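# Flip a barcode-down carton and restack it barcode-up

## Task

A carton at the top of a stack is lying with its bar code facing down. Flip it so the bar code faces up, set it back on top of a stack facing the same direction as the cartons beneath it and aligned with them, then release it and move the grippers away. It only counts if the carton stays there on its own, without the robot holding it.

## Robot and tools

Robot: two 6-joint arms with parallel grippers, left_arm and right_arm. In the scene frame the origin sits on the table top midway between the arms, +x points out over the table, +z points up, and left_arm is on the +y side. The names do not refer to sides of any image. Base of left_arm: (-0.045, +0.314, 0) m, quat_wxyz (+0.997, 0, 0, +0.083). Base of right_arm: (-0.043, -0.297, 0) m, quat_wxyz (+0.998, 0, 0, -0.055).

Joint order, used in every row and every per-joint list: shoulder (joint2), elbow (joint3), waist (joint1), wrist pitch (joint4), wrist yaw (joint5), wrist roll (joint6). Stated ranges in rad: shoulder 0.000 to 3.142, elbow 0.000 to 3.142, waist -2.618 to 3.054, wrist pitch -1.571 to 1.571, wrist yaw -1.571 to 1.571, wrist roll -2.094 to 2.094. The true ends may differ by up to 0.036 rad.

A row is one flat list of 14 numbers in [-1, 1] and always covers both arms: left_arm's 6 joint values and its gripper opening, then the same 7 for right_arm. Joint values are scaled offsets, not poses. 1.0 means 1.202 rad for the waist, 1.258 for the shoulder, 1.238 for the elbow, 2.073 for wrist pitch, and 2.022 for wrist yaw and wrist roll. The opening is absolute: +1 is fully open and -1 is closed. A row may also carry 12 extra numbers from 0 to 1. These are per-joint stiffness scales, left_arm's 6 then right_arm's 6 in the joint order above, and each stays in effect until replaced.

execute_actions(actions): a list of up to 15 actions. Each action is a table of up to 15 rows, one row per 1/30 s step. If the table is short, its last row is held for the rest of the 15 steps. The joint offsets in every row are measured from the angles at the start of that action, not from the previous row. For the first action of a call, that start is the last reported state. An action is rejected for both arms if it would push a joint more than 0.036 rad outward past its range. If the first action is malformed or fails that check, nothing in the call runs. A joint commanded beyond its real end stops there, and the result may say "joint sent to its limit". An empty list just returns the current state and images.

move(target, speed, blocking): target is one 14-number row. Its offsets count from the Joint positions in the latest result that showed them. All joints follow their paths in step, so the gripper traces a curve. speed is in rad/s for the joint with the farthest to go, from 0.01 to 2, default 0.5. A path lasts 0.5 to 10 s and is cut off after 10 s. The move does not avoid obstacles or the other arm. The finger values apply at the start. The extra "move:" line reports the outcome (done, off_target, moving, held, fault), limits=held or limits=none, and the joint of each arm that lies farthest from its target. With blocking=false the result arrives after 0.5 s. Until a result shows the move has ended, call wait or stop before sending anything else. wait(seconds 0-10) lets the scene run with the last commands held. stop brakes a running move and needs room to do so.

zoom_image(camera, region [x0,y0,x1,y1]) gives a closer look at part of the latest frame. The region can be at most 504x504, with pixel (0,0) at top-left. Cameras: cam_high, cam_low, cam_left_wrist, cam_right_wrist, each 504x504. read_manual returns only licence texts. finished_scene(scene) ends the scene for good, so call it only after the carton is released and stays put.

Results: the state line gives each gripper's end_effector_position in metres and end_effector_quat_wxyz in the shared scene frame. This is the point between the pads, about 1 cm behind the fingertips, and it can be inaccurate at long reach. The fingers point along gripper +z and close along gripper y. Joint positions and Joint velocities list each arm's joints in rad and rad/s, then the pad gap in m (0.094 fully open). Joint targets shows what the joints are being driven toward right now. grip_measured is the measured opening on the command scale, with a fixed per-gripper error of up to about 1 mm. "joint command not followed" means a clearance check changed some joint targets. HELD marks steps where an arm's row was held back. FAULT lines mean an arm stopped.

Motion limits: on each step a joint's target is held within a set lead of its measured angle: 0.202 rad waist, 0.258 shoulder, 0.238 elbow, 0.573 wrist pitch, 0.522 wrist yaw and roll. Targets are also scaled back if they would move the gripper more than 70 mm in one step. Large changes therefore take several actions, and you must resend whatever is unfinished. Sending zero offsets can let an arm sag. To hold a pose, command back to the wanted angles, and increase the command if a joint still falls short.

Gripping: fingers go to the commanded grip_measured value. To hold something, command about 0.03 below its measured opening, or less for a lighter hold. In this task pad force is capped at roughly 13 to 25 N, so cartons can slip. Pads may press harder briefly on first contact. Held items may be tugged now and then, and loose ones pushed.

Avoid: dropping or knocking anything off the table, which fails the task. Also avoid hard or fast contacts, pressing with a target far past the contact point, and letting the arms strike each other, which can end the scene. Holding loads heats motors: MOTOR HOT appears from 75 °C, the arm stops at 90 °C, and at 100 °C it goes limp and falls. Release and move the grippers away at the end.

Each tool is called as name(argument=value, ...), one argument or row to a line, values as JSON.

## Session

execute_actions(
  actions=[],
)

Scene clock: 0.00 s.
left_arm: end_effector_position=(+0.0348, +0.5439, +0.3786) grip_measured=+1.000 end_effector_quat_wxyz=(-0.383, +0.883, -0.270, -0.025) | right_arm: end_effector_position=(+0.1643, -0.4608, +0.2265) grip_measured=+1.000 end_effector_quat_wxyz=(+0.264, +0.065, +0.960, +0.072)
Joint names: [shoulder, elbow, waist, wrist pitch, wrist yaw, wrist roll]
Joint positions: left_arm=[ 1.142  1.79   0.952 -1.444 -0.157 -1.366  0.094] | right_arm=[ 1.336  1.383 -0.898 -1.4   -0.513 -0.815  0.094]
Joint velocities: left_arm=[-0.007 -0.012 -0.012 -0.037 -0.066 -0.051  0.   ] | right_arm=[ 0.007 -0.007 -0.002  0.007 -0.037 -0.037  0.   ]
Joint targets: left_arm=[1.137 1.799 0.952 -1.443 -0.162 -1.363] | right_arm=[1.328 1.393 -0.898 -1.399 -0.528 -0.815]
Joint stiffness scale: left_arm=[1. 1. 1. 1. 1. 1.] | right_arm=[1. 1. 1. 1. 1. 1.]

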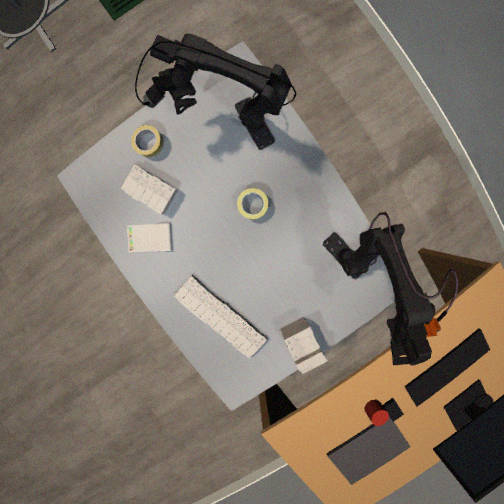

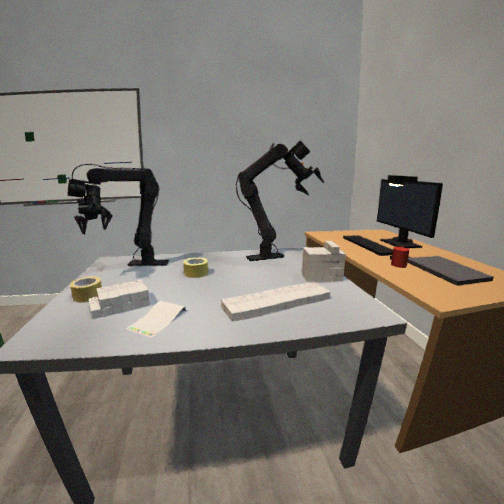

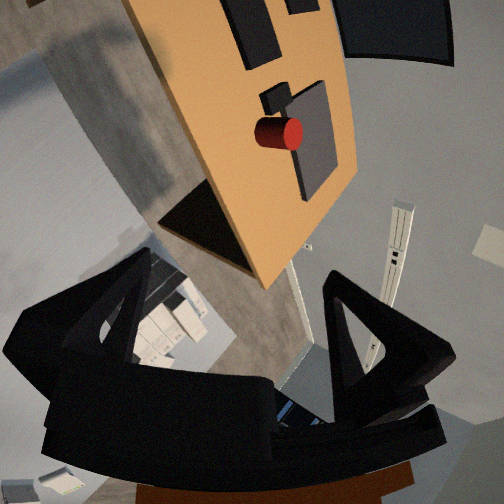

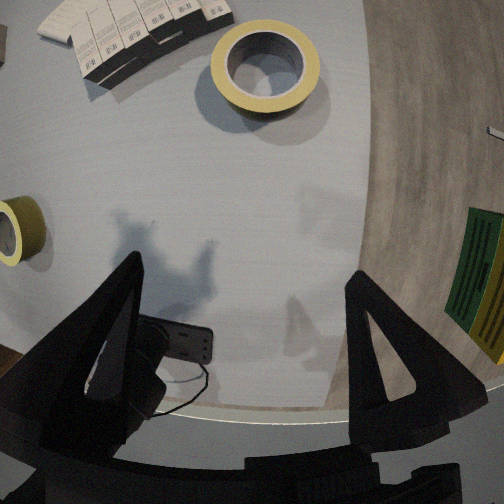

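zoom_image(
  camera="cam_high",
  region=[260, 300, 350, 390],
)

zoom_image(
  camera="cam_low",
  region=[280, 220, 370, 310],
)

zoom_image(
  camera="cam_high",
  region=[100, 150, 200, 250],
)

zoom_image(
  camera="cam_high",
  region=[165, 265, 275, 375],
)

zoom_image(
  camera="cam_low",
  region=[60, 250, 200, 350],
)

Region (260, 300, 350, 390) of cam_high's 504x504 image, scaled by 5.600, with more detail than that image has.

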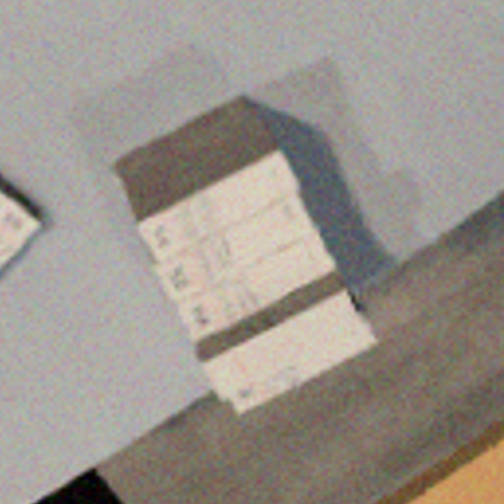

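Region (280, 220, 370, 310) of cam_low's 504x504 image, scaled by 5.600, with more detail than that image has.

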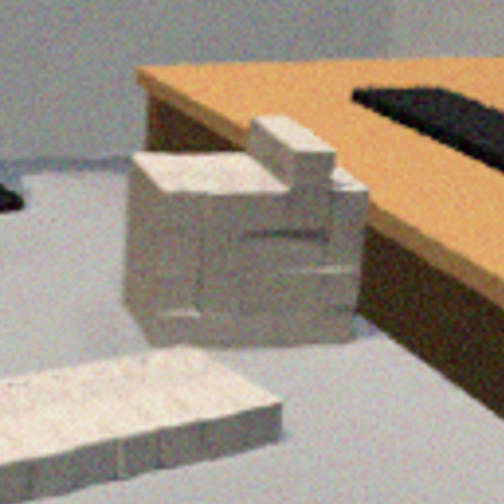

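Region (100, 150, 200, 250) of cam_high's 504x504 image, scaled by 5.040, with more detail than that image has.

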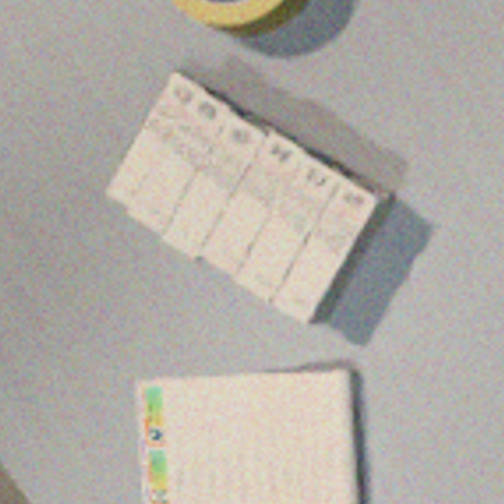

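Region (165, 265, 275, 375) of cam_high's 504x504 image, scaled by 4.582, with more detail than that image has.

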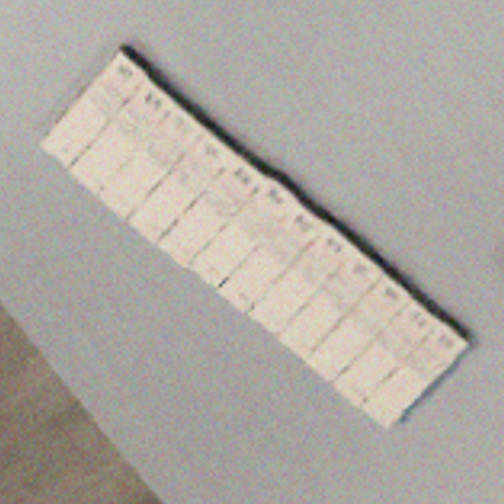

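Region (60, 250, 200, 350) of cam_low's 504x504 image, scaled by 3.600, with more detail than that image has; it fills the top 360 rows of this view, and the rest is white.

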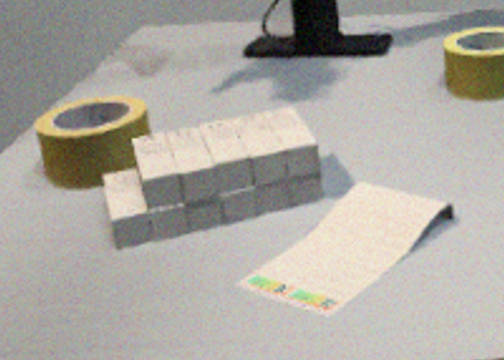

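move(
  target=[0.162,-0.204,-0.661,0.025,0.078,0.676,1,-0.006,0.008,0,0,-0.007,0,1],
  speed=1.0,
)

Scene clock: 122.33 s.
left_arm: end_effector_position=(+0.2150, +0.4065, +0.2536) grip_measured=+1.000 end_effector_quat_wxyz=(+0.180, -0.169, +0.968, +0.033) | right_arm: end_effector_position=(+0.1637, -0.4613, +0.2261) grip_measured=+1.000 end_effector_quat_wxyz=(+0.262, +0.066, +0.960, +0.070)
Joint names: [shoulder, elbow, waist, wrist pitch, wrist yaw, wrist roll]
Joint positions: left_arm=[ 1.339  1.55   0.168 -1.413 -0.008 -0.01   0.094] | right_arm=[ 1.336  1.383 -0.898 -1.4   -0.508 -0.815  0.094]
Joint velocities: left_arm=[ 0.002 -0.017 -0.002 -0.081 -0.022 -0.007  0.   ] | right_arm=[-0.012  0.007 -0.002 -0.037 -0.037  0.007  0.   ]
Joint targets: left_arm=[1.345 1.538 0.157 -1.392 0.000 0.001] | right_arm=[1.329 1.393 -0.898 -1.400 -0.527 -0.815]
Joint stiffness scale: left_arm=[1. 1. 1. 1. 1. 1.] | right_arm=[1. 1. 1. 1. 1. 1.]
move: done; limits=none; left_arm: farthest joint: the wrist pitch, 0.020 radians from its target (0.052 radians at the start); right_arm: farthest joint: the wrist yaw, 0.019 radians from its target (0.014 radians at the start)

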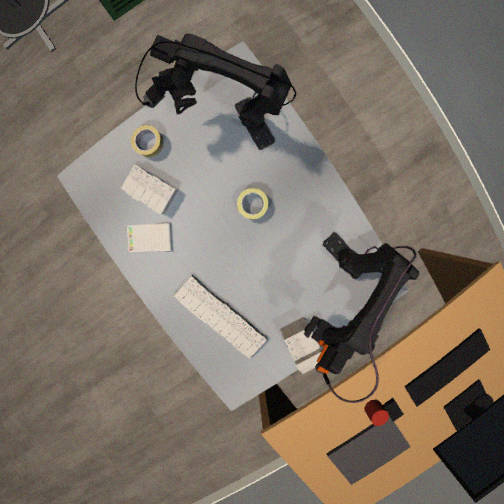

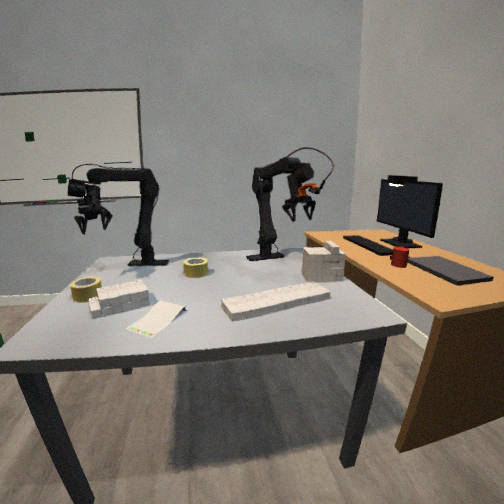

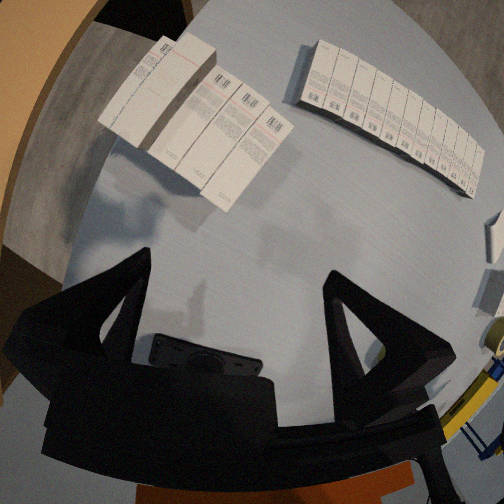

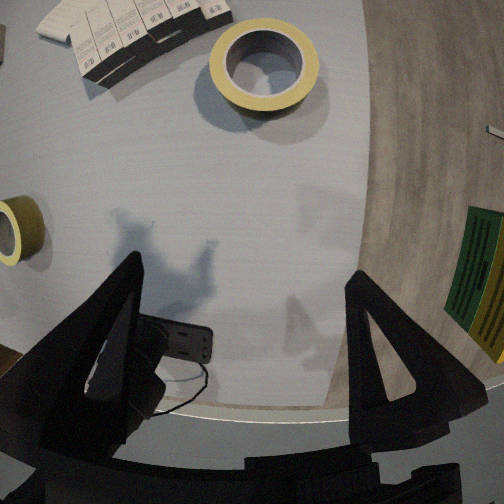

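zoom_image(
  camera="cam_left_wrist",
  region=[80, 20, 310, 230],
)

zoom_image(
  camera="cam_low",
  region=[240, 140, 370, 290],
)

Region (80, 20, 310, 230) of cam_left_wrist's 504x504 image, scaled by 2.191, with more detail than that image has; it fills the top 460 rows of this view, and the rest is white.

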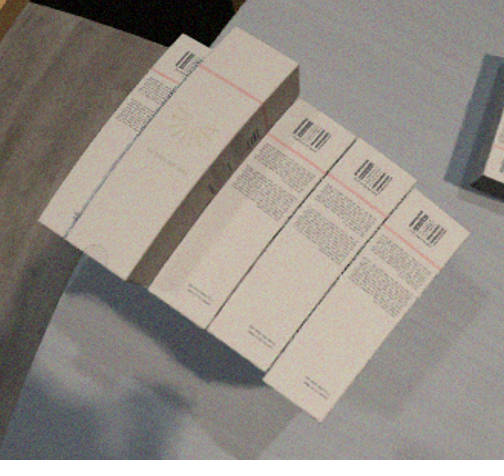

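Region (240, 140, 370, 290) of cam_low's 504x504 image, scaled by 3.360, with more detail than that image has; it fills the left 437 columns of this view, and the rest is white.

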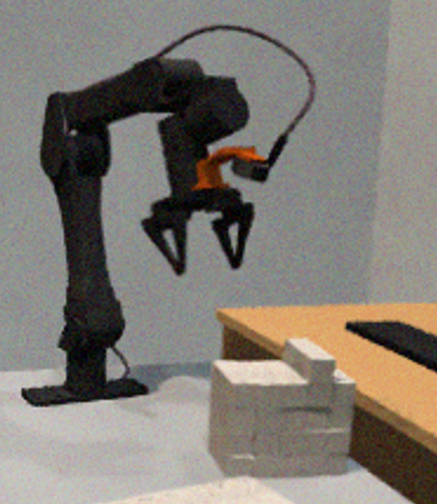

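move(
  target=[0.543,0.435,0.201,-0.002,0.004,0.376,1,-0.006,0.008,0,0,-0.009,0,1],
  speed=0.8,
)

Scene clock: 176.70 s.
left_arm: end_effector_position=(+0.3112, +0.5447, +0.1742) grip_measured=+1.000 end_effector_quat_wxyz=(+0.066, +0.084, +0.993, +0.055) | right_arm: end_effector_position=(+0.1632, -0.4617, +0.2257) grip_measured=+1.000 end_effector_quat_wxyz=(+0.260, +0.066, +0.961, +0.069)
Joint names: [shoulder, elbow, waist, wrist pitch, wrist yaw, wrist roll]
Joint positions: left_arm=[ 2.034  2.052  0.404 -1.416 -0.007  0.74   0.094] | right_arm=[ 1.336  1.383 -0.898 -1.4   -0.504 -0.815  0.094]
Joint velocities: left_arm=[-0.002 -0.007 -0.002 -0.051 -0.066  0.037  0.   ] | right_arm=[-0.022  0.012 -0.022  0.051 -0.022 -0.007  0.   ]
Joint targets: left_arm=[2.022 2.088 0.409 -1.417 0.001 0.750] | right_arm=[1.329 1.393 -0.898 -1.400 -0.526 -0.815]
Joint stiffness scale: left_arm=[1. 1. 1. 1. 1. 1.] | right_arm=[1. 1. 1. 1. 1. 1.]
move: off_target (left_arm, right_arm); limits=none; left_arm: farthest joint: the elbow, 0.037 radians from its target (0.539 radians at the start); right_arm: farthest joint: the wrist yaw, 0.022 radians from its target (0.018 radians at the start)

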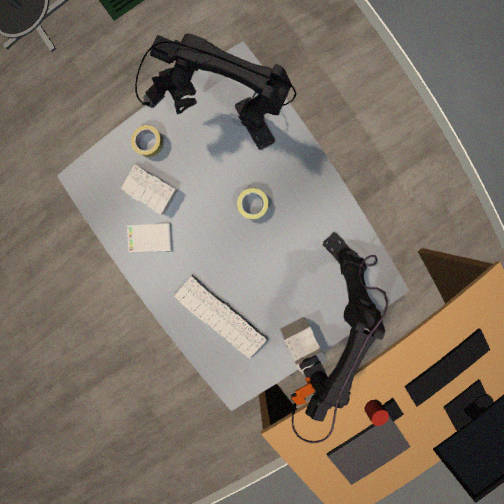

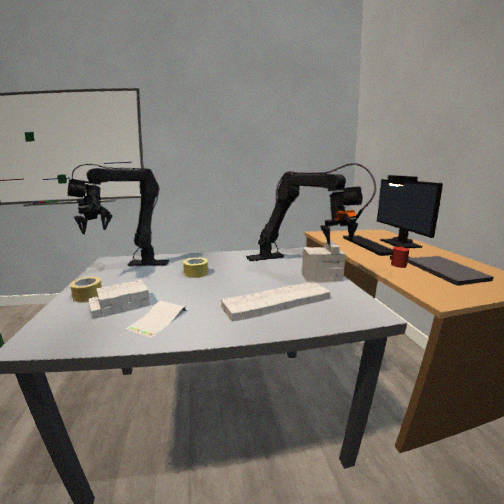

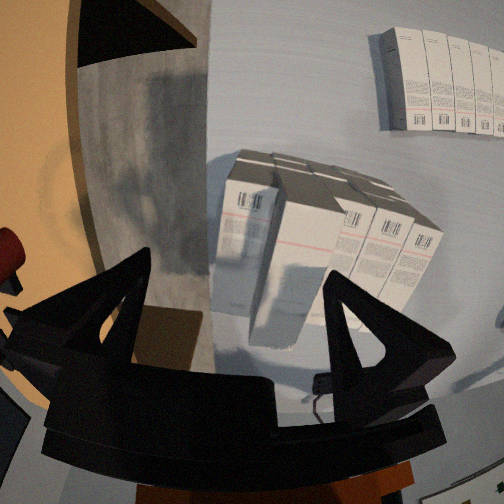

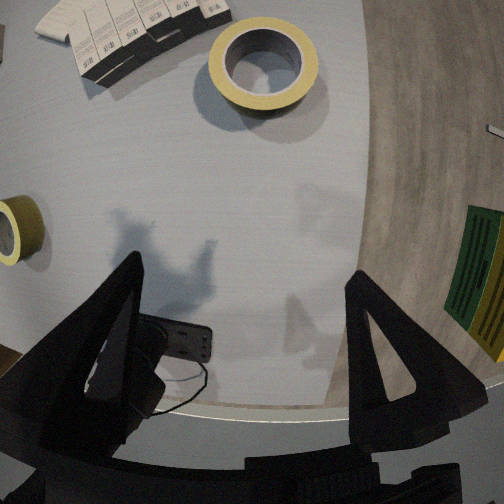

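zoom_image(
  camera="cam_low",
  region=[290, 200, 380, 290],
)

Region (290, 200, 380, 290) of cam_low's 504x504 image, scaled by 5.600, with more detail than that image has.

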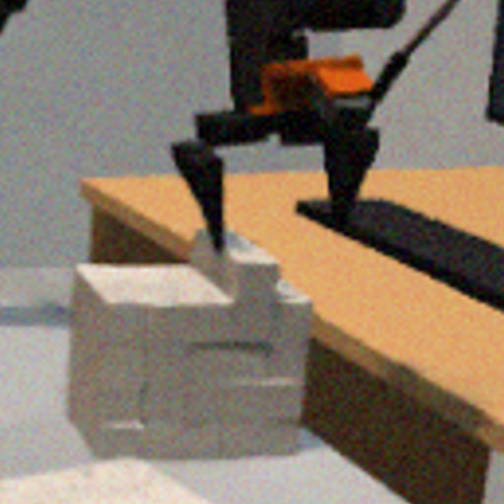

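move(
  target=[0.022,0.045,-0.008,-0.070,0.004,0.02,1,-0.006,0.008,0,0,-0.009,0,1],
  speed=0.3,
)

Scene clock: 200.87 s.
left_arm: end_effector_position=(+0.2888, +0.5304, +0.1656) grip_measured=+1.000 end_effector_quat_wxyz=(+0.012, +0.100, +0.995, +0.014) | right_arm: end_effector_position=(+0.1629, -0.4619, +0.2255) grip_measured=+1.000 end_effector_quat_wxyz=(+0.259, +0.066, +0.961, +0.068)
Joint names: [shoulder, elbow, waist, wrist pitch, wrist yaw, wrist roll]
Joint positions: left_arm=[ 2.061  2.071  0.404 -1.544 -0.007  0.77   0.094] | right_arm=[ 1.336  1.383 -0.898 -1.4   -0.502 -0.815  0.094]
Joint velocities: left_arm=[-0.007 -0.022  0.012 -0.022  0.051  0.095  0.   ] | right_arm=[-0.002  0.002  0.007  0.022  0.022  0.051  0.   ]
Joint targets: left_arm=[2.062 2.108 0.394 -1.561 0.001 0.780] | right_arm=[1.329 1.393 -0.898 -1.400 -0.523 -0.815]
Joint stiffness scale: left_arm=[1. 1. 1. 1. 1. 1.] | right_arm=[1. 1. 1. 1. 1. 1.]
move: off_target (left_arm); limits=none; left_arm: farthest joint: the elbow, 0.037 radians from its target (0.056 radians at the start); right_arm: farthest joint: the wrist yaw, 0.020 radians from its target (0.018 radians at the start)

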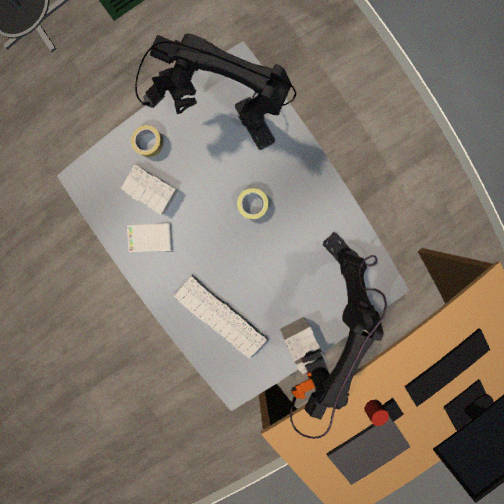

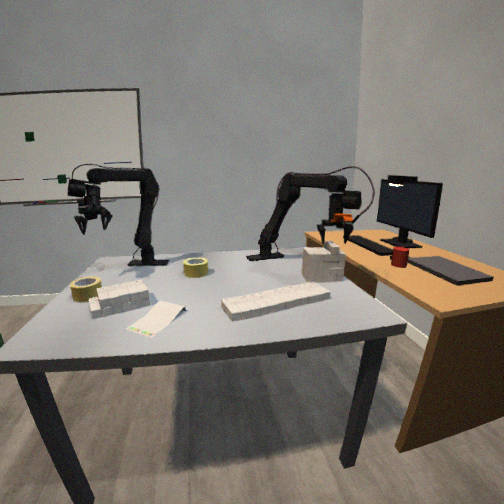

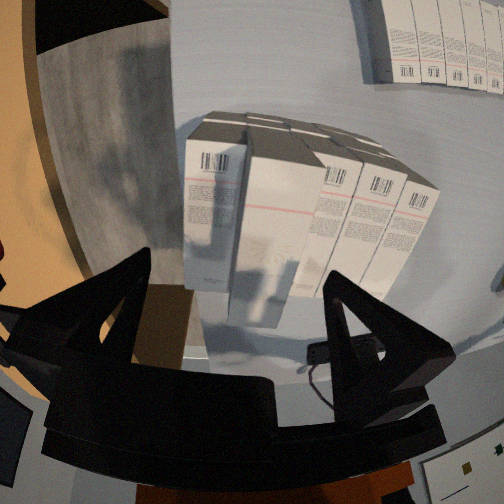

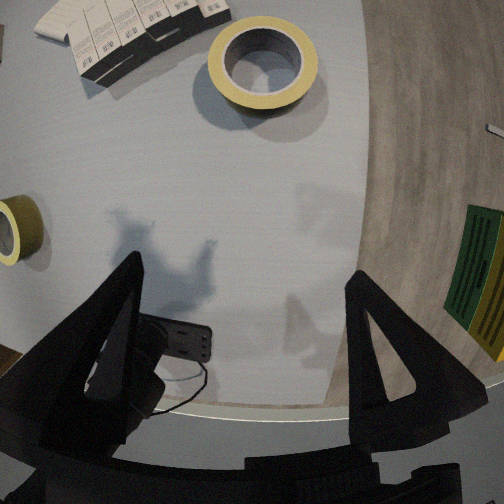

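move(
  target=[-0.033,-0.110,-0.030,0.040,0.004,-0.017,1,-0.006,0.008,0,0,-0.009,0,1],
  speed=0.2,
)

zoom_image(
  camera="cam_low",
  region=[290, 200, 380, 290],
)

Scene clock: 214.67 s.
left_arm: end_effector_position=(+0.2863, +0.5183, +0.1379) grip_measured=+1.000 end_effector_quat_wxyz=(-0.009, +0.100, +0.995, +0.000) | right_arm: end_effector_position=(+0.1626, -0.4622, +0.2253) grip_measured=+1.000 end_effector_quat_wxyz=(+0.258, +0.066, +0.961, +0.067)
Joint names: [shoulder, elbow, waist, wrist pitch, wrist yaw, wrist roll]
Joint positions: left_arm=[ 2.054  1.949  0.38  -1.479 -0.01   0.746  0.094] | right_arm=[ 1.336  1.383 -0.898 -1.4   -0.499 -0.815  0.094]
Joint velocities: left_arm=[-0.007 -0.007  0.007 -0.066  0.037 -0.066  0.   ] | right_arm=[-0.022  0.002 -0.012 -0.051  0.051 -0.007  0.   ]
Joint targets: left_arm=[2.020 1.935 0.368 -1.461 0.000 0.735] | right_arm=[1.329 1.393 -0.898 -1.400 -0.520 -0.815]
Joint stiffness scale: left_arm=[1. 1. 1. 1. 1. 1.] | right_arm=[1. 1. 1. 1. 1. 1.]
move: off_target (left_arm, right_arm); limits=none; left_arm: farthest joint: the shoulder, 0.035 radians from its target (0.042 radians at the start); right_arm: farthest joint: the wrist yaw, 0.021 radians from its target (0.018 radians at the start)

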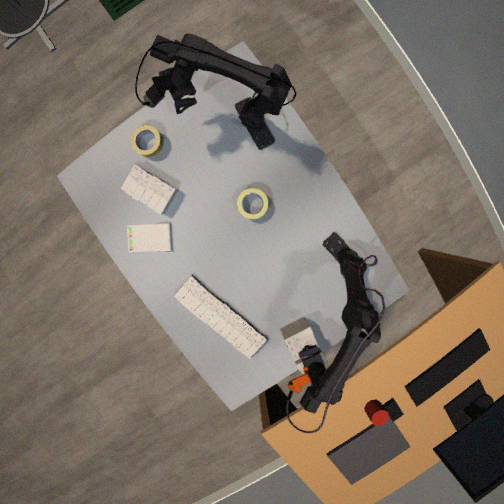

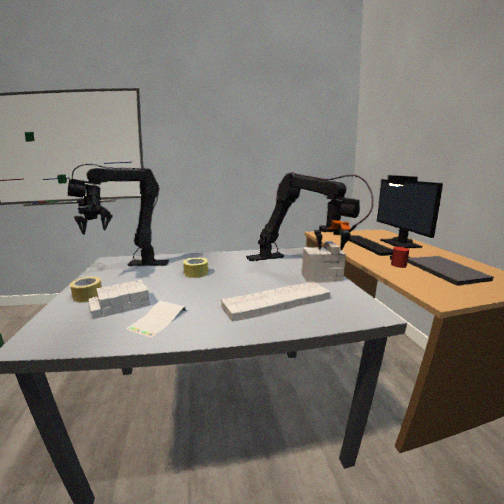

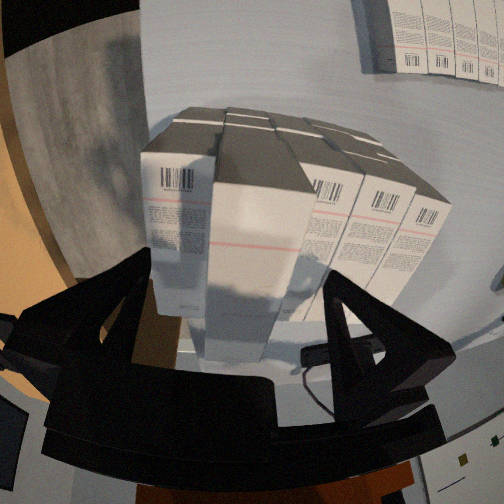

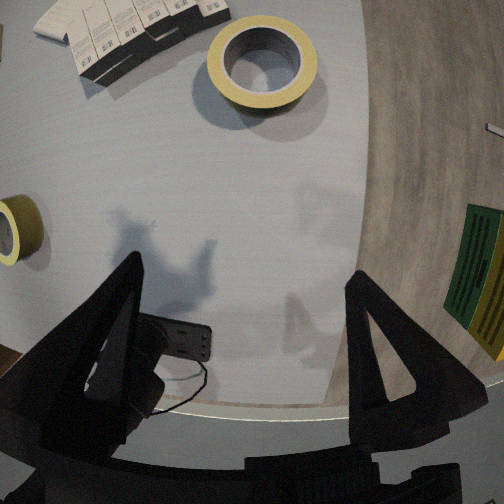

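Region (290, 200, 380, 290) of cam_low's 504x504 image, scaled by 5.600, with more detail than that image has.

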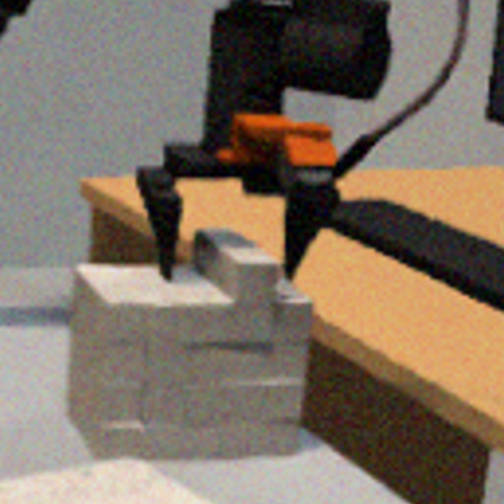

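execute_actions(
  actions=[
    [[-0.027,-0.011,-0.015,0.009,0.005,-0.005,0.4,-0.006,0.008,0,0,-0.009,0,1]],
    [[0,0,0,0,0,0,-0.1,0,0,0,0,0,0,1]],
    [[0,0,0,0,0,0,-0.3,0,0,0,0,0,0,1]],
  ],
)

Scene clock: 222.33 s.
left_arm: end_effector_position=(+0.2878, +0.5159, +0.1379) grip_measured=-0.298 end_effector_quat_wxyz=(-0.008, +0.104, +0.995, +0.000) | right_arm: end_effector_position=(+0.1610, -0.4635, +0.2242) grip_measured=+1.000 end_effector_quat_wxyz=(+0.254, +0.067, +0.963, +0.063)
Joint names: [shoulder, elbow, waist, wrist pitch, wrist yaw, wrist roll]
Joint positions: left_arm=[ 2.054  1.949  0.372 -1.479 -0.01   0.746  0.033] | right_arm=[ 1.336  1.383 -0.898 -1.4   -0.486 -0.815  0.094]
Joint velocities: left_arm=[-0.002 -0.012 -0.007 -0.037 -0.081  0.022  0.   ] | right_arm=[-0.012  0.012 -0.012 -0.022 -0.007 -0.066  0.   ]
Joint targets: left_arm=[2.054 1.949 0.372 -1.479 -0.010 0.746] | right_arm=[1.336 1.383 -0.898 -1.400 -0.492 -0.815]
Joint stiffness scale: left_arm=[1. 1. 1. 1. 1. 1.] | right_arm=[1. 1. 1. 1. 1. 1.]
Step readings (joint positions; steps 1 to 15: 1st action; 16 to 30: 2nd action; 31 to 45: 3rd action):
0: left_arm=[2.054 1.949 0.380 -1.479 -0.010 0.746] | right_arm=[1.336 1.383 -0.898 -1.400 -0.499 -0.815]
1: left_arm=[2.054 1.949 0.379 -1.479 -0.010 0.746] | right_arm=[1.336 1.383 -0.898 -1.400 -0.499 -0.815]
2: left_arm=[2.054 1.949 0.378 -1.479 -0.010 0.746] | right_arm=[1.336 1.383 -0.898 -1.400 -0.499 -0.815]
4: left_arm=[2.054 1.949 0.376 -1.479 -0.010 0.746] | right_arm=[1.336 1.383 -0.898 -1.400 -0.499 -0.815]
8: left_arm=[2.054 1.949 0.372 -1.479 -0.010 0.746] | right_arm=[1.336 1.383 -0.898 -1.400 -0.499 -0.815]
15: left_arm=[2.054 1.949 0.372 -1.479 -0.010 0.746] | right_arm=[1.336 1.383 -0.898 -1.400 -0.499 -0.815]
16: left_arm=[2.054 1.949 0.372 -1.479 -0.010 0.746] | right_arm=[1.336 1.383 -0.898 -1.400 -0.498 -0.815]
17: left_arm=[2.054 1.949 0.372 -1.479 -0.010 0.746] | right_arm=[1.336 1.383 -0.898 -1.400 -0.497 -0.815]
19: left_arm=[2.054 1.949 0.372 -1.479 -0.010 0.746] | right_arm=[1.336 1.383 -0.898 -1.400 -0.495 -0.815]
23: left_arm=[2.054 1.949 0.372 -1.479 -0.010 0.746] | right_arm=[1.336 1.383 -0.898 -1.400 -0.493 -0.815]
30: left_arm=[2.054 1.949 0.372 -1.479 -0.010 0.746] | right_arm=[1.336 1.383 -0.898 -1.400 -0.493 -0.815]
31: left_arm=[2.054 1.949 0.372 -1.479 -0.010 0.746] | right_arm=[1.336 1.383 -0.898 -1.400 -0.492 -0.815]
32: left_arm=[2.054 1.949 0.372 -1.479 -0.010 0.746] | right_arm=[1.336 1.383 -0.898 -1.400 -0.491 -0.815]
34: left_arm=[2.054 1.949 0.372 -1.479 -0.010 0.746] | right_arm=[1.336 1.383 -0.898 -1.400 -0.489 -0.815]
38: left_arm=[2.054 1.949 0.372 -1.479 -0.010 0.746] | right_arm=[1.336 1.383 -0.898 -1.400 -0.487 -0.815]
45: Joint positions above

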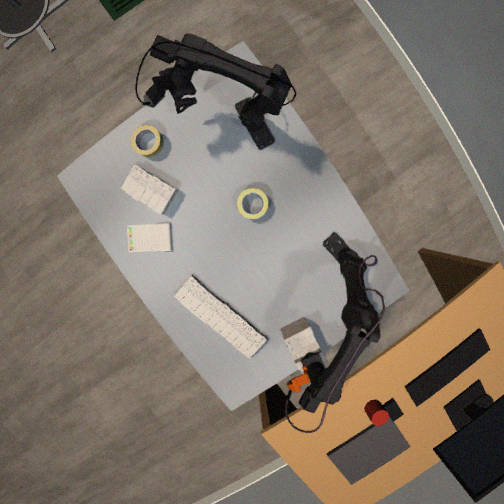

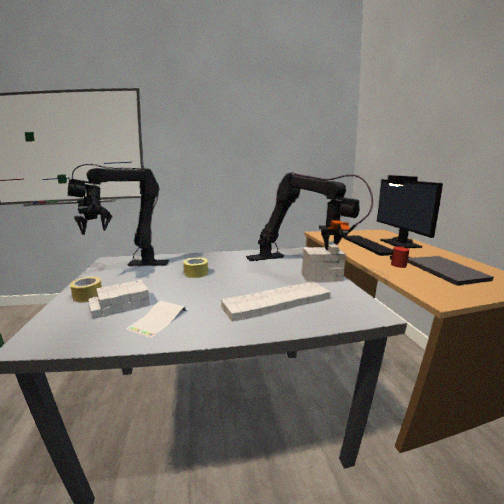

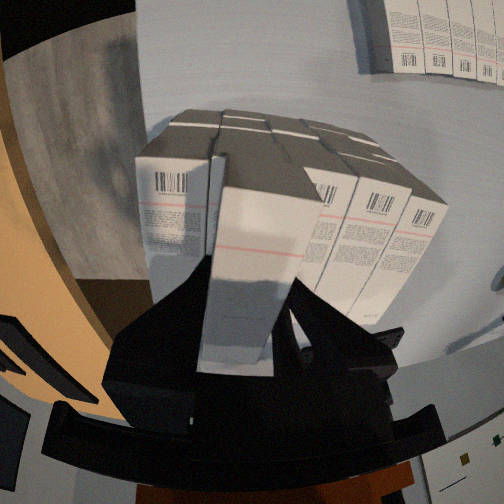

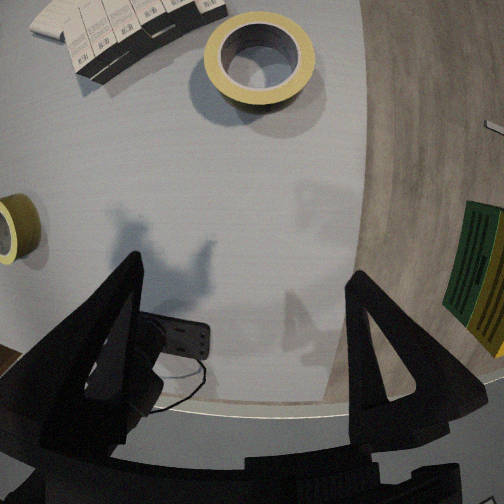

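execute_actions(
  actions=[
    [[0,0,0,0,0,0,-0.42,0,0,0,0,-0.01,0,1]],
  ],
)

Scene clock: 226.73 s.
left_arm: end_effector_position=(+0.2878, +0.5159, +0.1379) grip_measured=-0.338 end_effector_quat_wxyz=(-0.008, +0.104, +0.995, +0.000) | right_arm: end_effector_position=(+0.1610, -0.4635, +0.2242) grip_measured=+1.000 end_effector_quat_wxyz=(+0.254, +0.067, +0.963, +0.063)
Joint names: [shoulder, elbow, waist, wrist pitch, wrist yaw, wrist roll]
Joint positions: left_arm=[ 2.054  1.949  0.372 -1.479 -0.01   0.746  0.031] | right_arm=[ 1.336  1.383 -0.898 -1.4   -0.486 -0.815  0.094]
Joint velocities: left_arm=[ 0.002 -0.007  0.002 -0.022 -0.066 -0.066 -0.   ] | right_arm=[-0.002  0.007 -0.012  0.066 -0.037 -0.022  0.   ]
Joint targets: left_arm=[2.054 1.949 0.372 -1.479 -0.010 0.746] | right_arm=[1.336 1.383 -0.898 -1.400 -0.507 -0.815]
Joint stiffness scale: left_arm=[1. 1. 1. 1. 1. 1.] | right_arm=[1. 1. 1. 1. 1. 1.]
Step readings (joint positions):
0: left_arm=[2.054 1.949 0.372 -1.479 -0.010 0.746] | right_arm=[1.336 1.383 -0.898 -1.400 -0.486 -0.815]
1: left_arm=[2.054 1.949 0.372 -1.479 -0.010 0.746] | right_arm=[1.336 1.383 -0.898 -1.400 -0.486 -0.815]
2: left_arm=[2.054 1.949 0.372 -1.479 -0.010 0.746] | right_arm=[1.336 1.383 -0.898 -1.400 -0.486 -0.815]
4: left_arm=[2.054 1.949 0.372 -1.479 -0.010 0.746] | right_arm=[1.336 1.383 -0.898 -1.400 -0.486 -0.815]
8: left_arm=[2.054 1.949 0.372 -1.479 -0.010 0.746] | right_arm=[1.336 1.383 -0.898 -1.400 -0.486 -0.815]
15: Joint positions above

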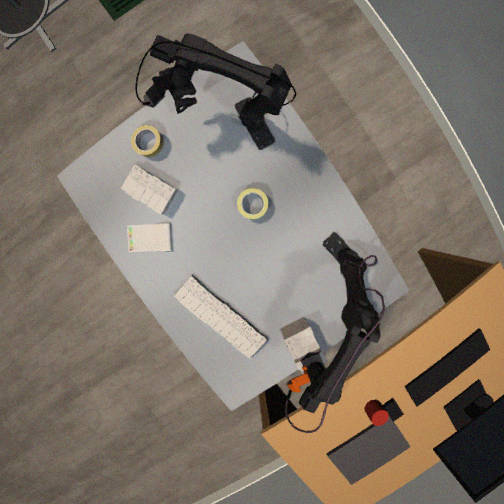

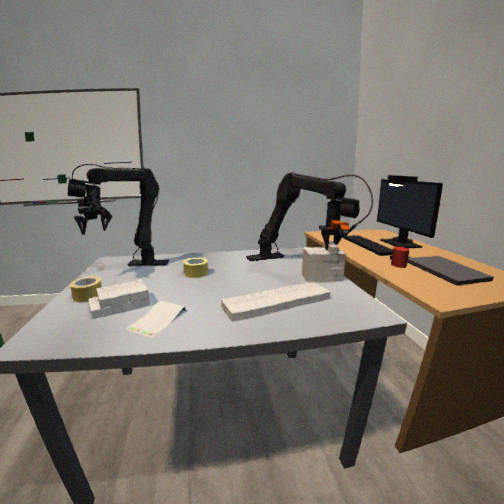

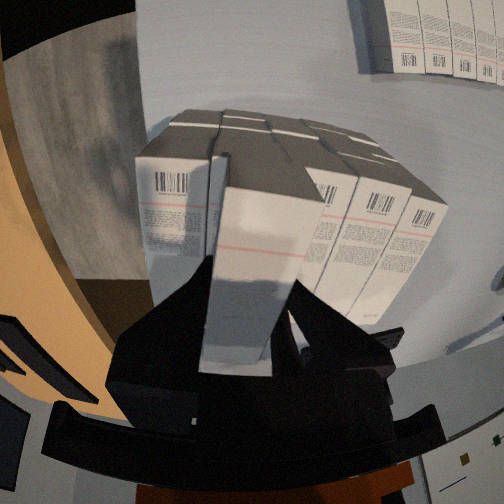

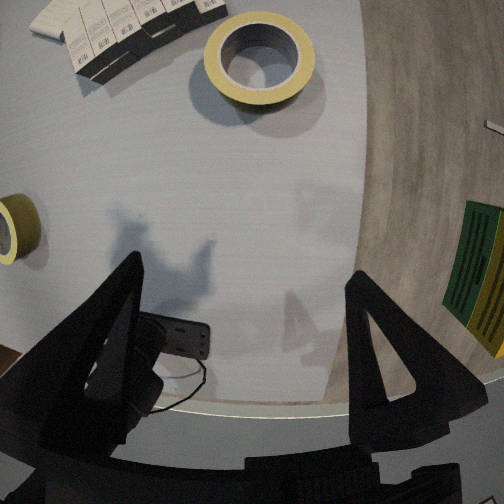

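move(
  target=[-0.007,0.126,0,-0.039,0,0,-0.42,0.077,-0.468,0.815,0.652,0.24,-0.374,1],
  speed=1.0,
)

Scene clock: 317.67 s.
left_arm: end_effector_position=(+0.2944, +0.5198, +0.1673) grip_measured=-0.338 end_effector_quat_wxyz=(+0.013, +0.104, +0.994, +0.016) | right_arm: end_effector_position=(+0.3648, -0.3095, +0.1264) grip_measured=+1.000 end_effector_quat_wxyz=(-0.297, +0.630, -0.650, +0.305)
Joint names: [shoulder, elbow, waist, wrist pitch, wrist yaw, wrist roll]
Joint positions: left_arm=[ 2.054  2.068  0.372 -1.543 -0.01   0.746  0.031] | right_arm=[ 1.432  0.805  0.077 -0.065 -0.004 -1.571  0.094]
Joint velocities: left_arm=[-0.007 -0.007  0.002 -0.007  0.022  0.007 -0.001] | right_arm=[ 0.007 -0.017  0.007 -0.037  0.037 -0.022  0.   ]
Joint targets: left_arm=[2.046 2.105 0.372 -1.560 -0.010 0.746] | right_arm=[1.433 0.803 0.082 -0.049 -0.001 -1.571]
Joint stiffness scale: left_arm=[1. 1. 1. 1. 1. 1.] | right_arm=[1. 1. 1. 1. 1. 1.]
move: off_target (left_arm); limits=none; left_arm: farthest joint: the elbow, 0.037 radians from its target (0.156 radians at the start); right_arm: farthest joint: the wrist pitch, 0.016 radians from its target (1.352 radians at the start)

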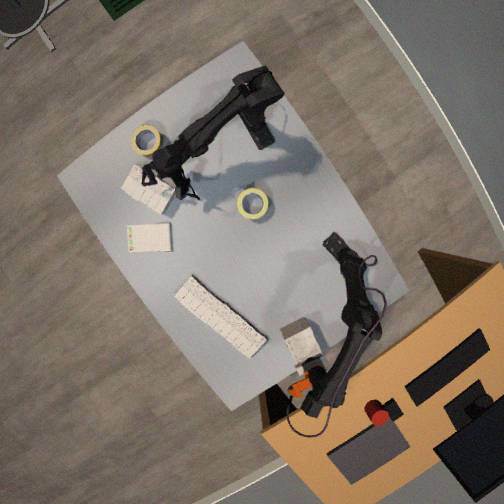

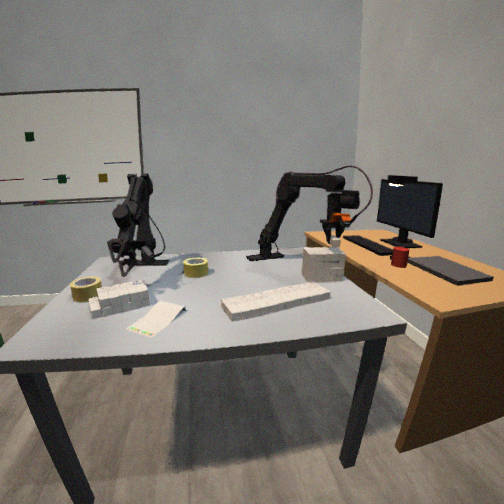

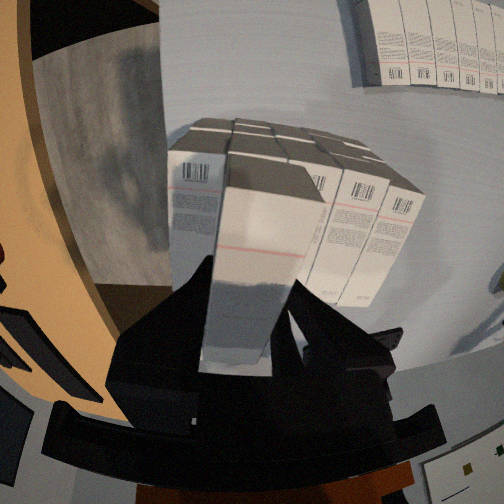

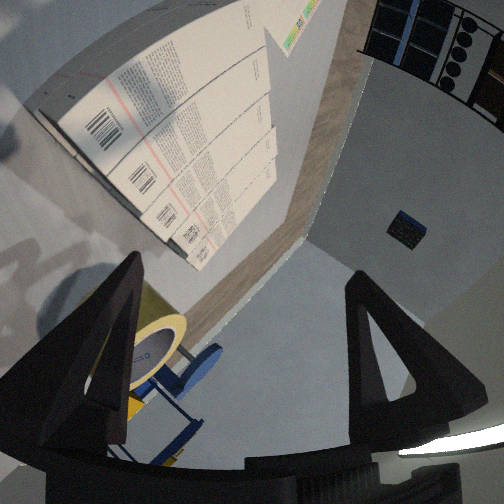

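move(
  target=[-0.146,-0.196,-0.809,0.023,0.004,-1.0,-0.42,0.077,-0.468,0.823,0.668,0,0,1],
  speed=1.2,
)

Scene clock: 326.97 s.
left_arm: end_effector_position=(+0.2764, +0.1668, +0.1627) grip_measured=-0.338 end_effector_quat_wxyz=(-0.002, -0.404, +0.915, +0.003) | right_arm: end_effector_position=(+0.1784, +0.0130, +0.1662) grip_measured=+1.000 end_effector_quat_wxyz=(+0.676, -0.670, +0.214, -0.218)
Joint names: [shoulder, elbow, waist, wrist pitch, wrist yaw, wrist roll]
Joint positions: left_arm=[ 1.907  1.839 -0.598 -1.511 -0.001 -1.265  0.031] | right_arm=[ 1.522  0.233  1.057  1.299 -0.002 -1.573  0.094]
Joint velocities: left_arm=[-0.002  0.007 -0.022 -0.081 -0.066  0.007  0.   ] | right_arm=[-0.002 -0.007 -0.012  0.022 -0.066  0.007  0.   ]
Joint targets: left_arm=[1.871 1.825 -0.600 -1.496 -0.002 -1.277] | right_arm=[1.529 0.226 1.066 1.320 -0.004 -1.571]
Joint stiffness scale: left_arm=[1. 1. 1. 1. 1. 1.] | right_arm=[1. 1. 1. 1. 1. 1.]
move: off_target (left_arm, right_arm); limits=none; left_arm: farthest joint: the shoulder, 0.037 radians from its target (0.184 radians at the start); right_arm: farthest joint: the wrist pitch, 0.021 radians from its target (1.384 radians at the start)

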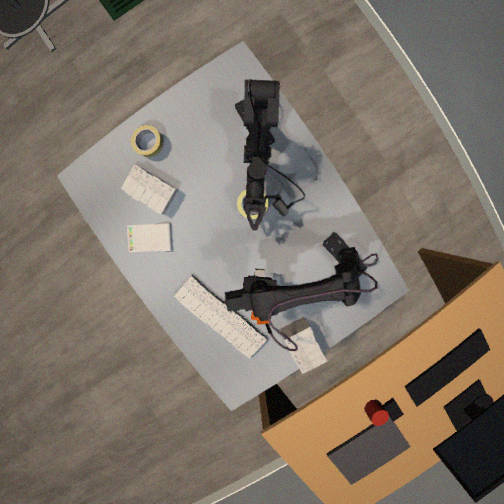

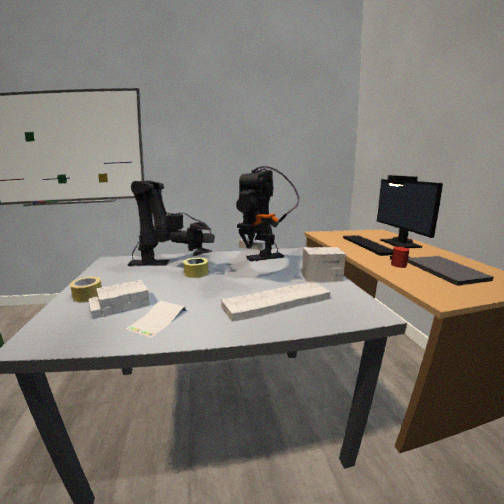

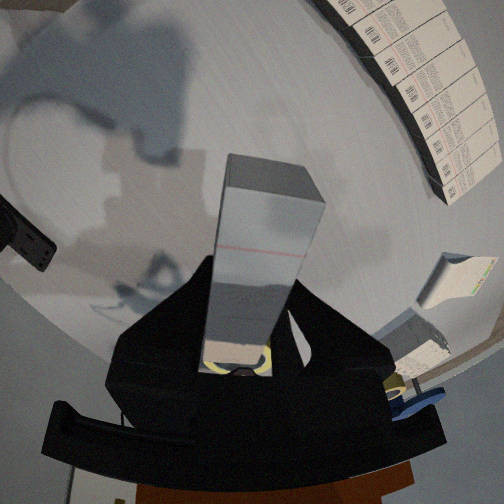

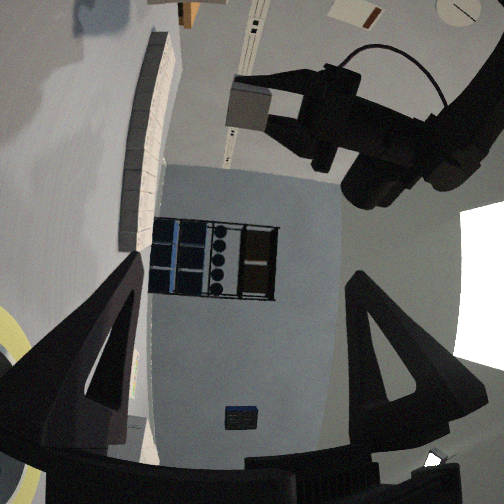

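move(
  target=[-0.029,-0.011,0,0.007,0,-0.072,-0.42,0.254,0.292,0.022,-0.017,0,0,1],
  speed=0.5,
)

Scene clock: 342.90 s.
left_arm: end_effector_position=(+0.2735, +0.1687, +0.1581) grip_measured=-0.338 end_effector_quat_wxyz=(-0.004, -0.465, +0.885, +0.009) | right_arm: end_effector_position=(+0.2232, +0.0885, +0.1570) grip_measured=+1.000 end_effector_quat_wxyz=(+0.674, -0.676, +0.209, -0.212)
Joint names: [shoulder, elbow, waist, wrist pitch, wrist yaw, wrist roll]
Joint positions: left_arm=[ 1.902  1.814 -0.598 -1.503 -0.004 -1.4    0.031] | right_arm=[ 1.839  0.572  1.074  1.265 -0.002 -1.576  0.094]
Joint velocities: left_arm=[-0.002  0.017  0.012 -0.051  0.022  0.007 -0.   ] | right_arm=[-0.002 -0.007  0.002 -0.007  0.022 -0.022  0.   ]
Joint targets: left_arm=[1.870 1.825 -0.598 -1.496 -0.001 -1.411] | right_arm=[1.841 0.595 1.083 1.263 -0.002 -1.573]
Joint stiffness scale: left_arm=[1. 1. 1. 1. 1. 1.] | right_arm=[1. 1. 1. 1. 1. 1.]
move: off_target (left_arm, right_arm); limits=none; left_arm: farthest joint: the shoulder, 0.031 radians from its target (0.031 radians at the start); right_arm: farthest joint: the elbow, 0.023 radians from its target (0.361 radians at the start)

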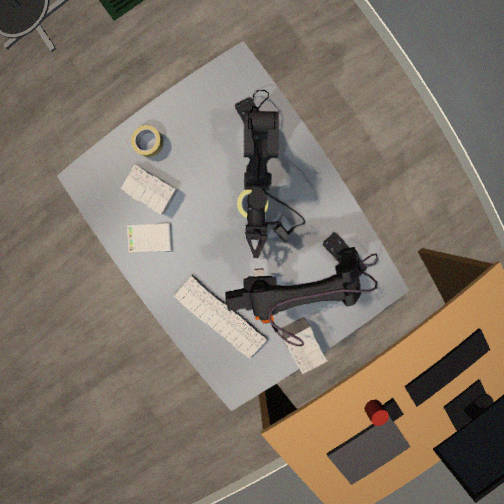

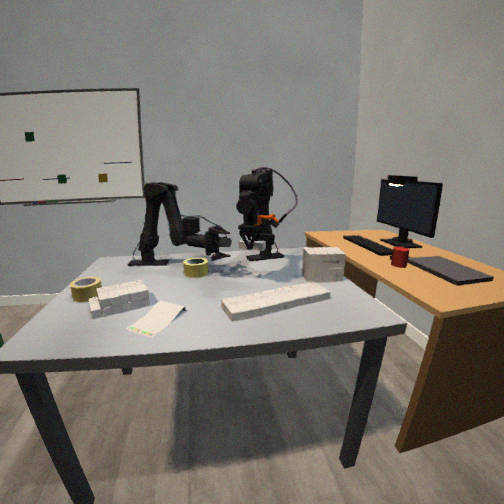

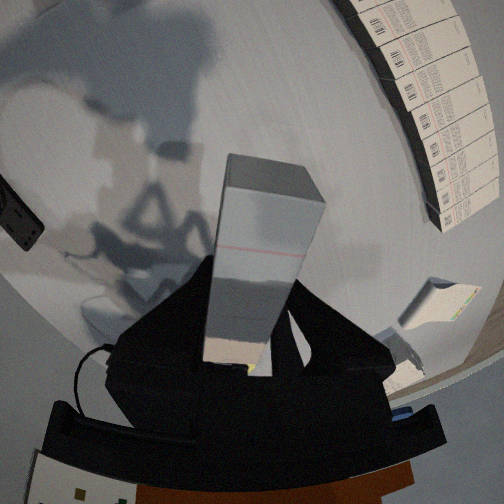

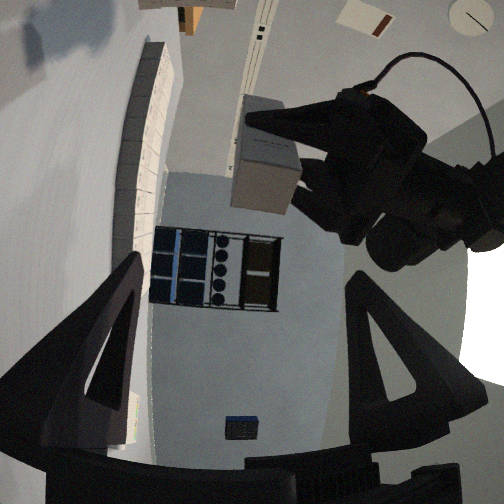

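zoom_image(
  camera="cam_high",
  region=[215, 190, 315, 310],
)

zoom_image(
  camera="cam_low",
  region=[180, 190, 290, 270],
)

Region (215, 190, 315, 310) of cam_high's 504x504 image, scaled by 4.200, with more detail than that image has.

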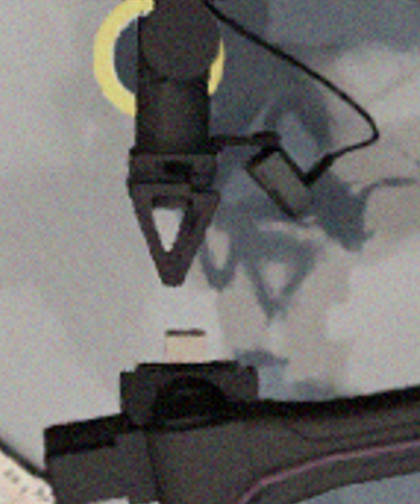

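Region (180, 190, 290, 270) of cam_low's 504x504 image, scaled by 4.582, with more detail than that image has; it fills the top 367 rows of this view, and the rest is white.

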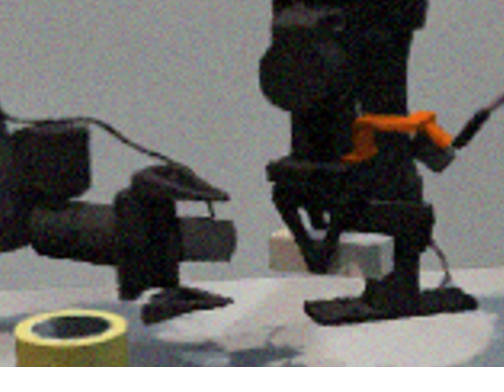

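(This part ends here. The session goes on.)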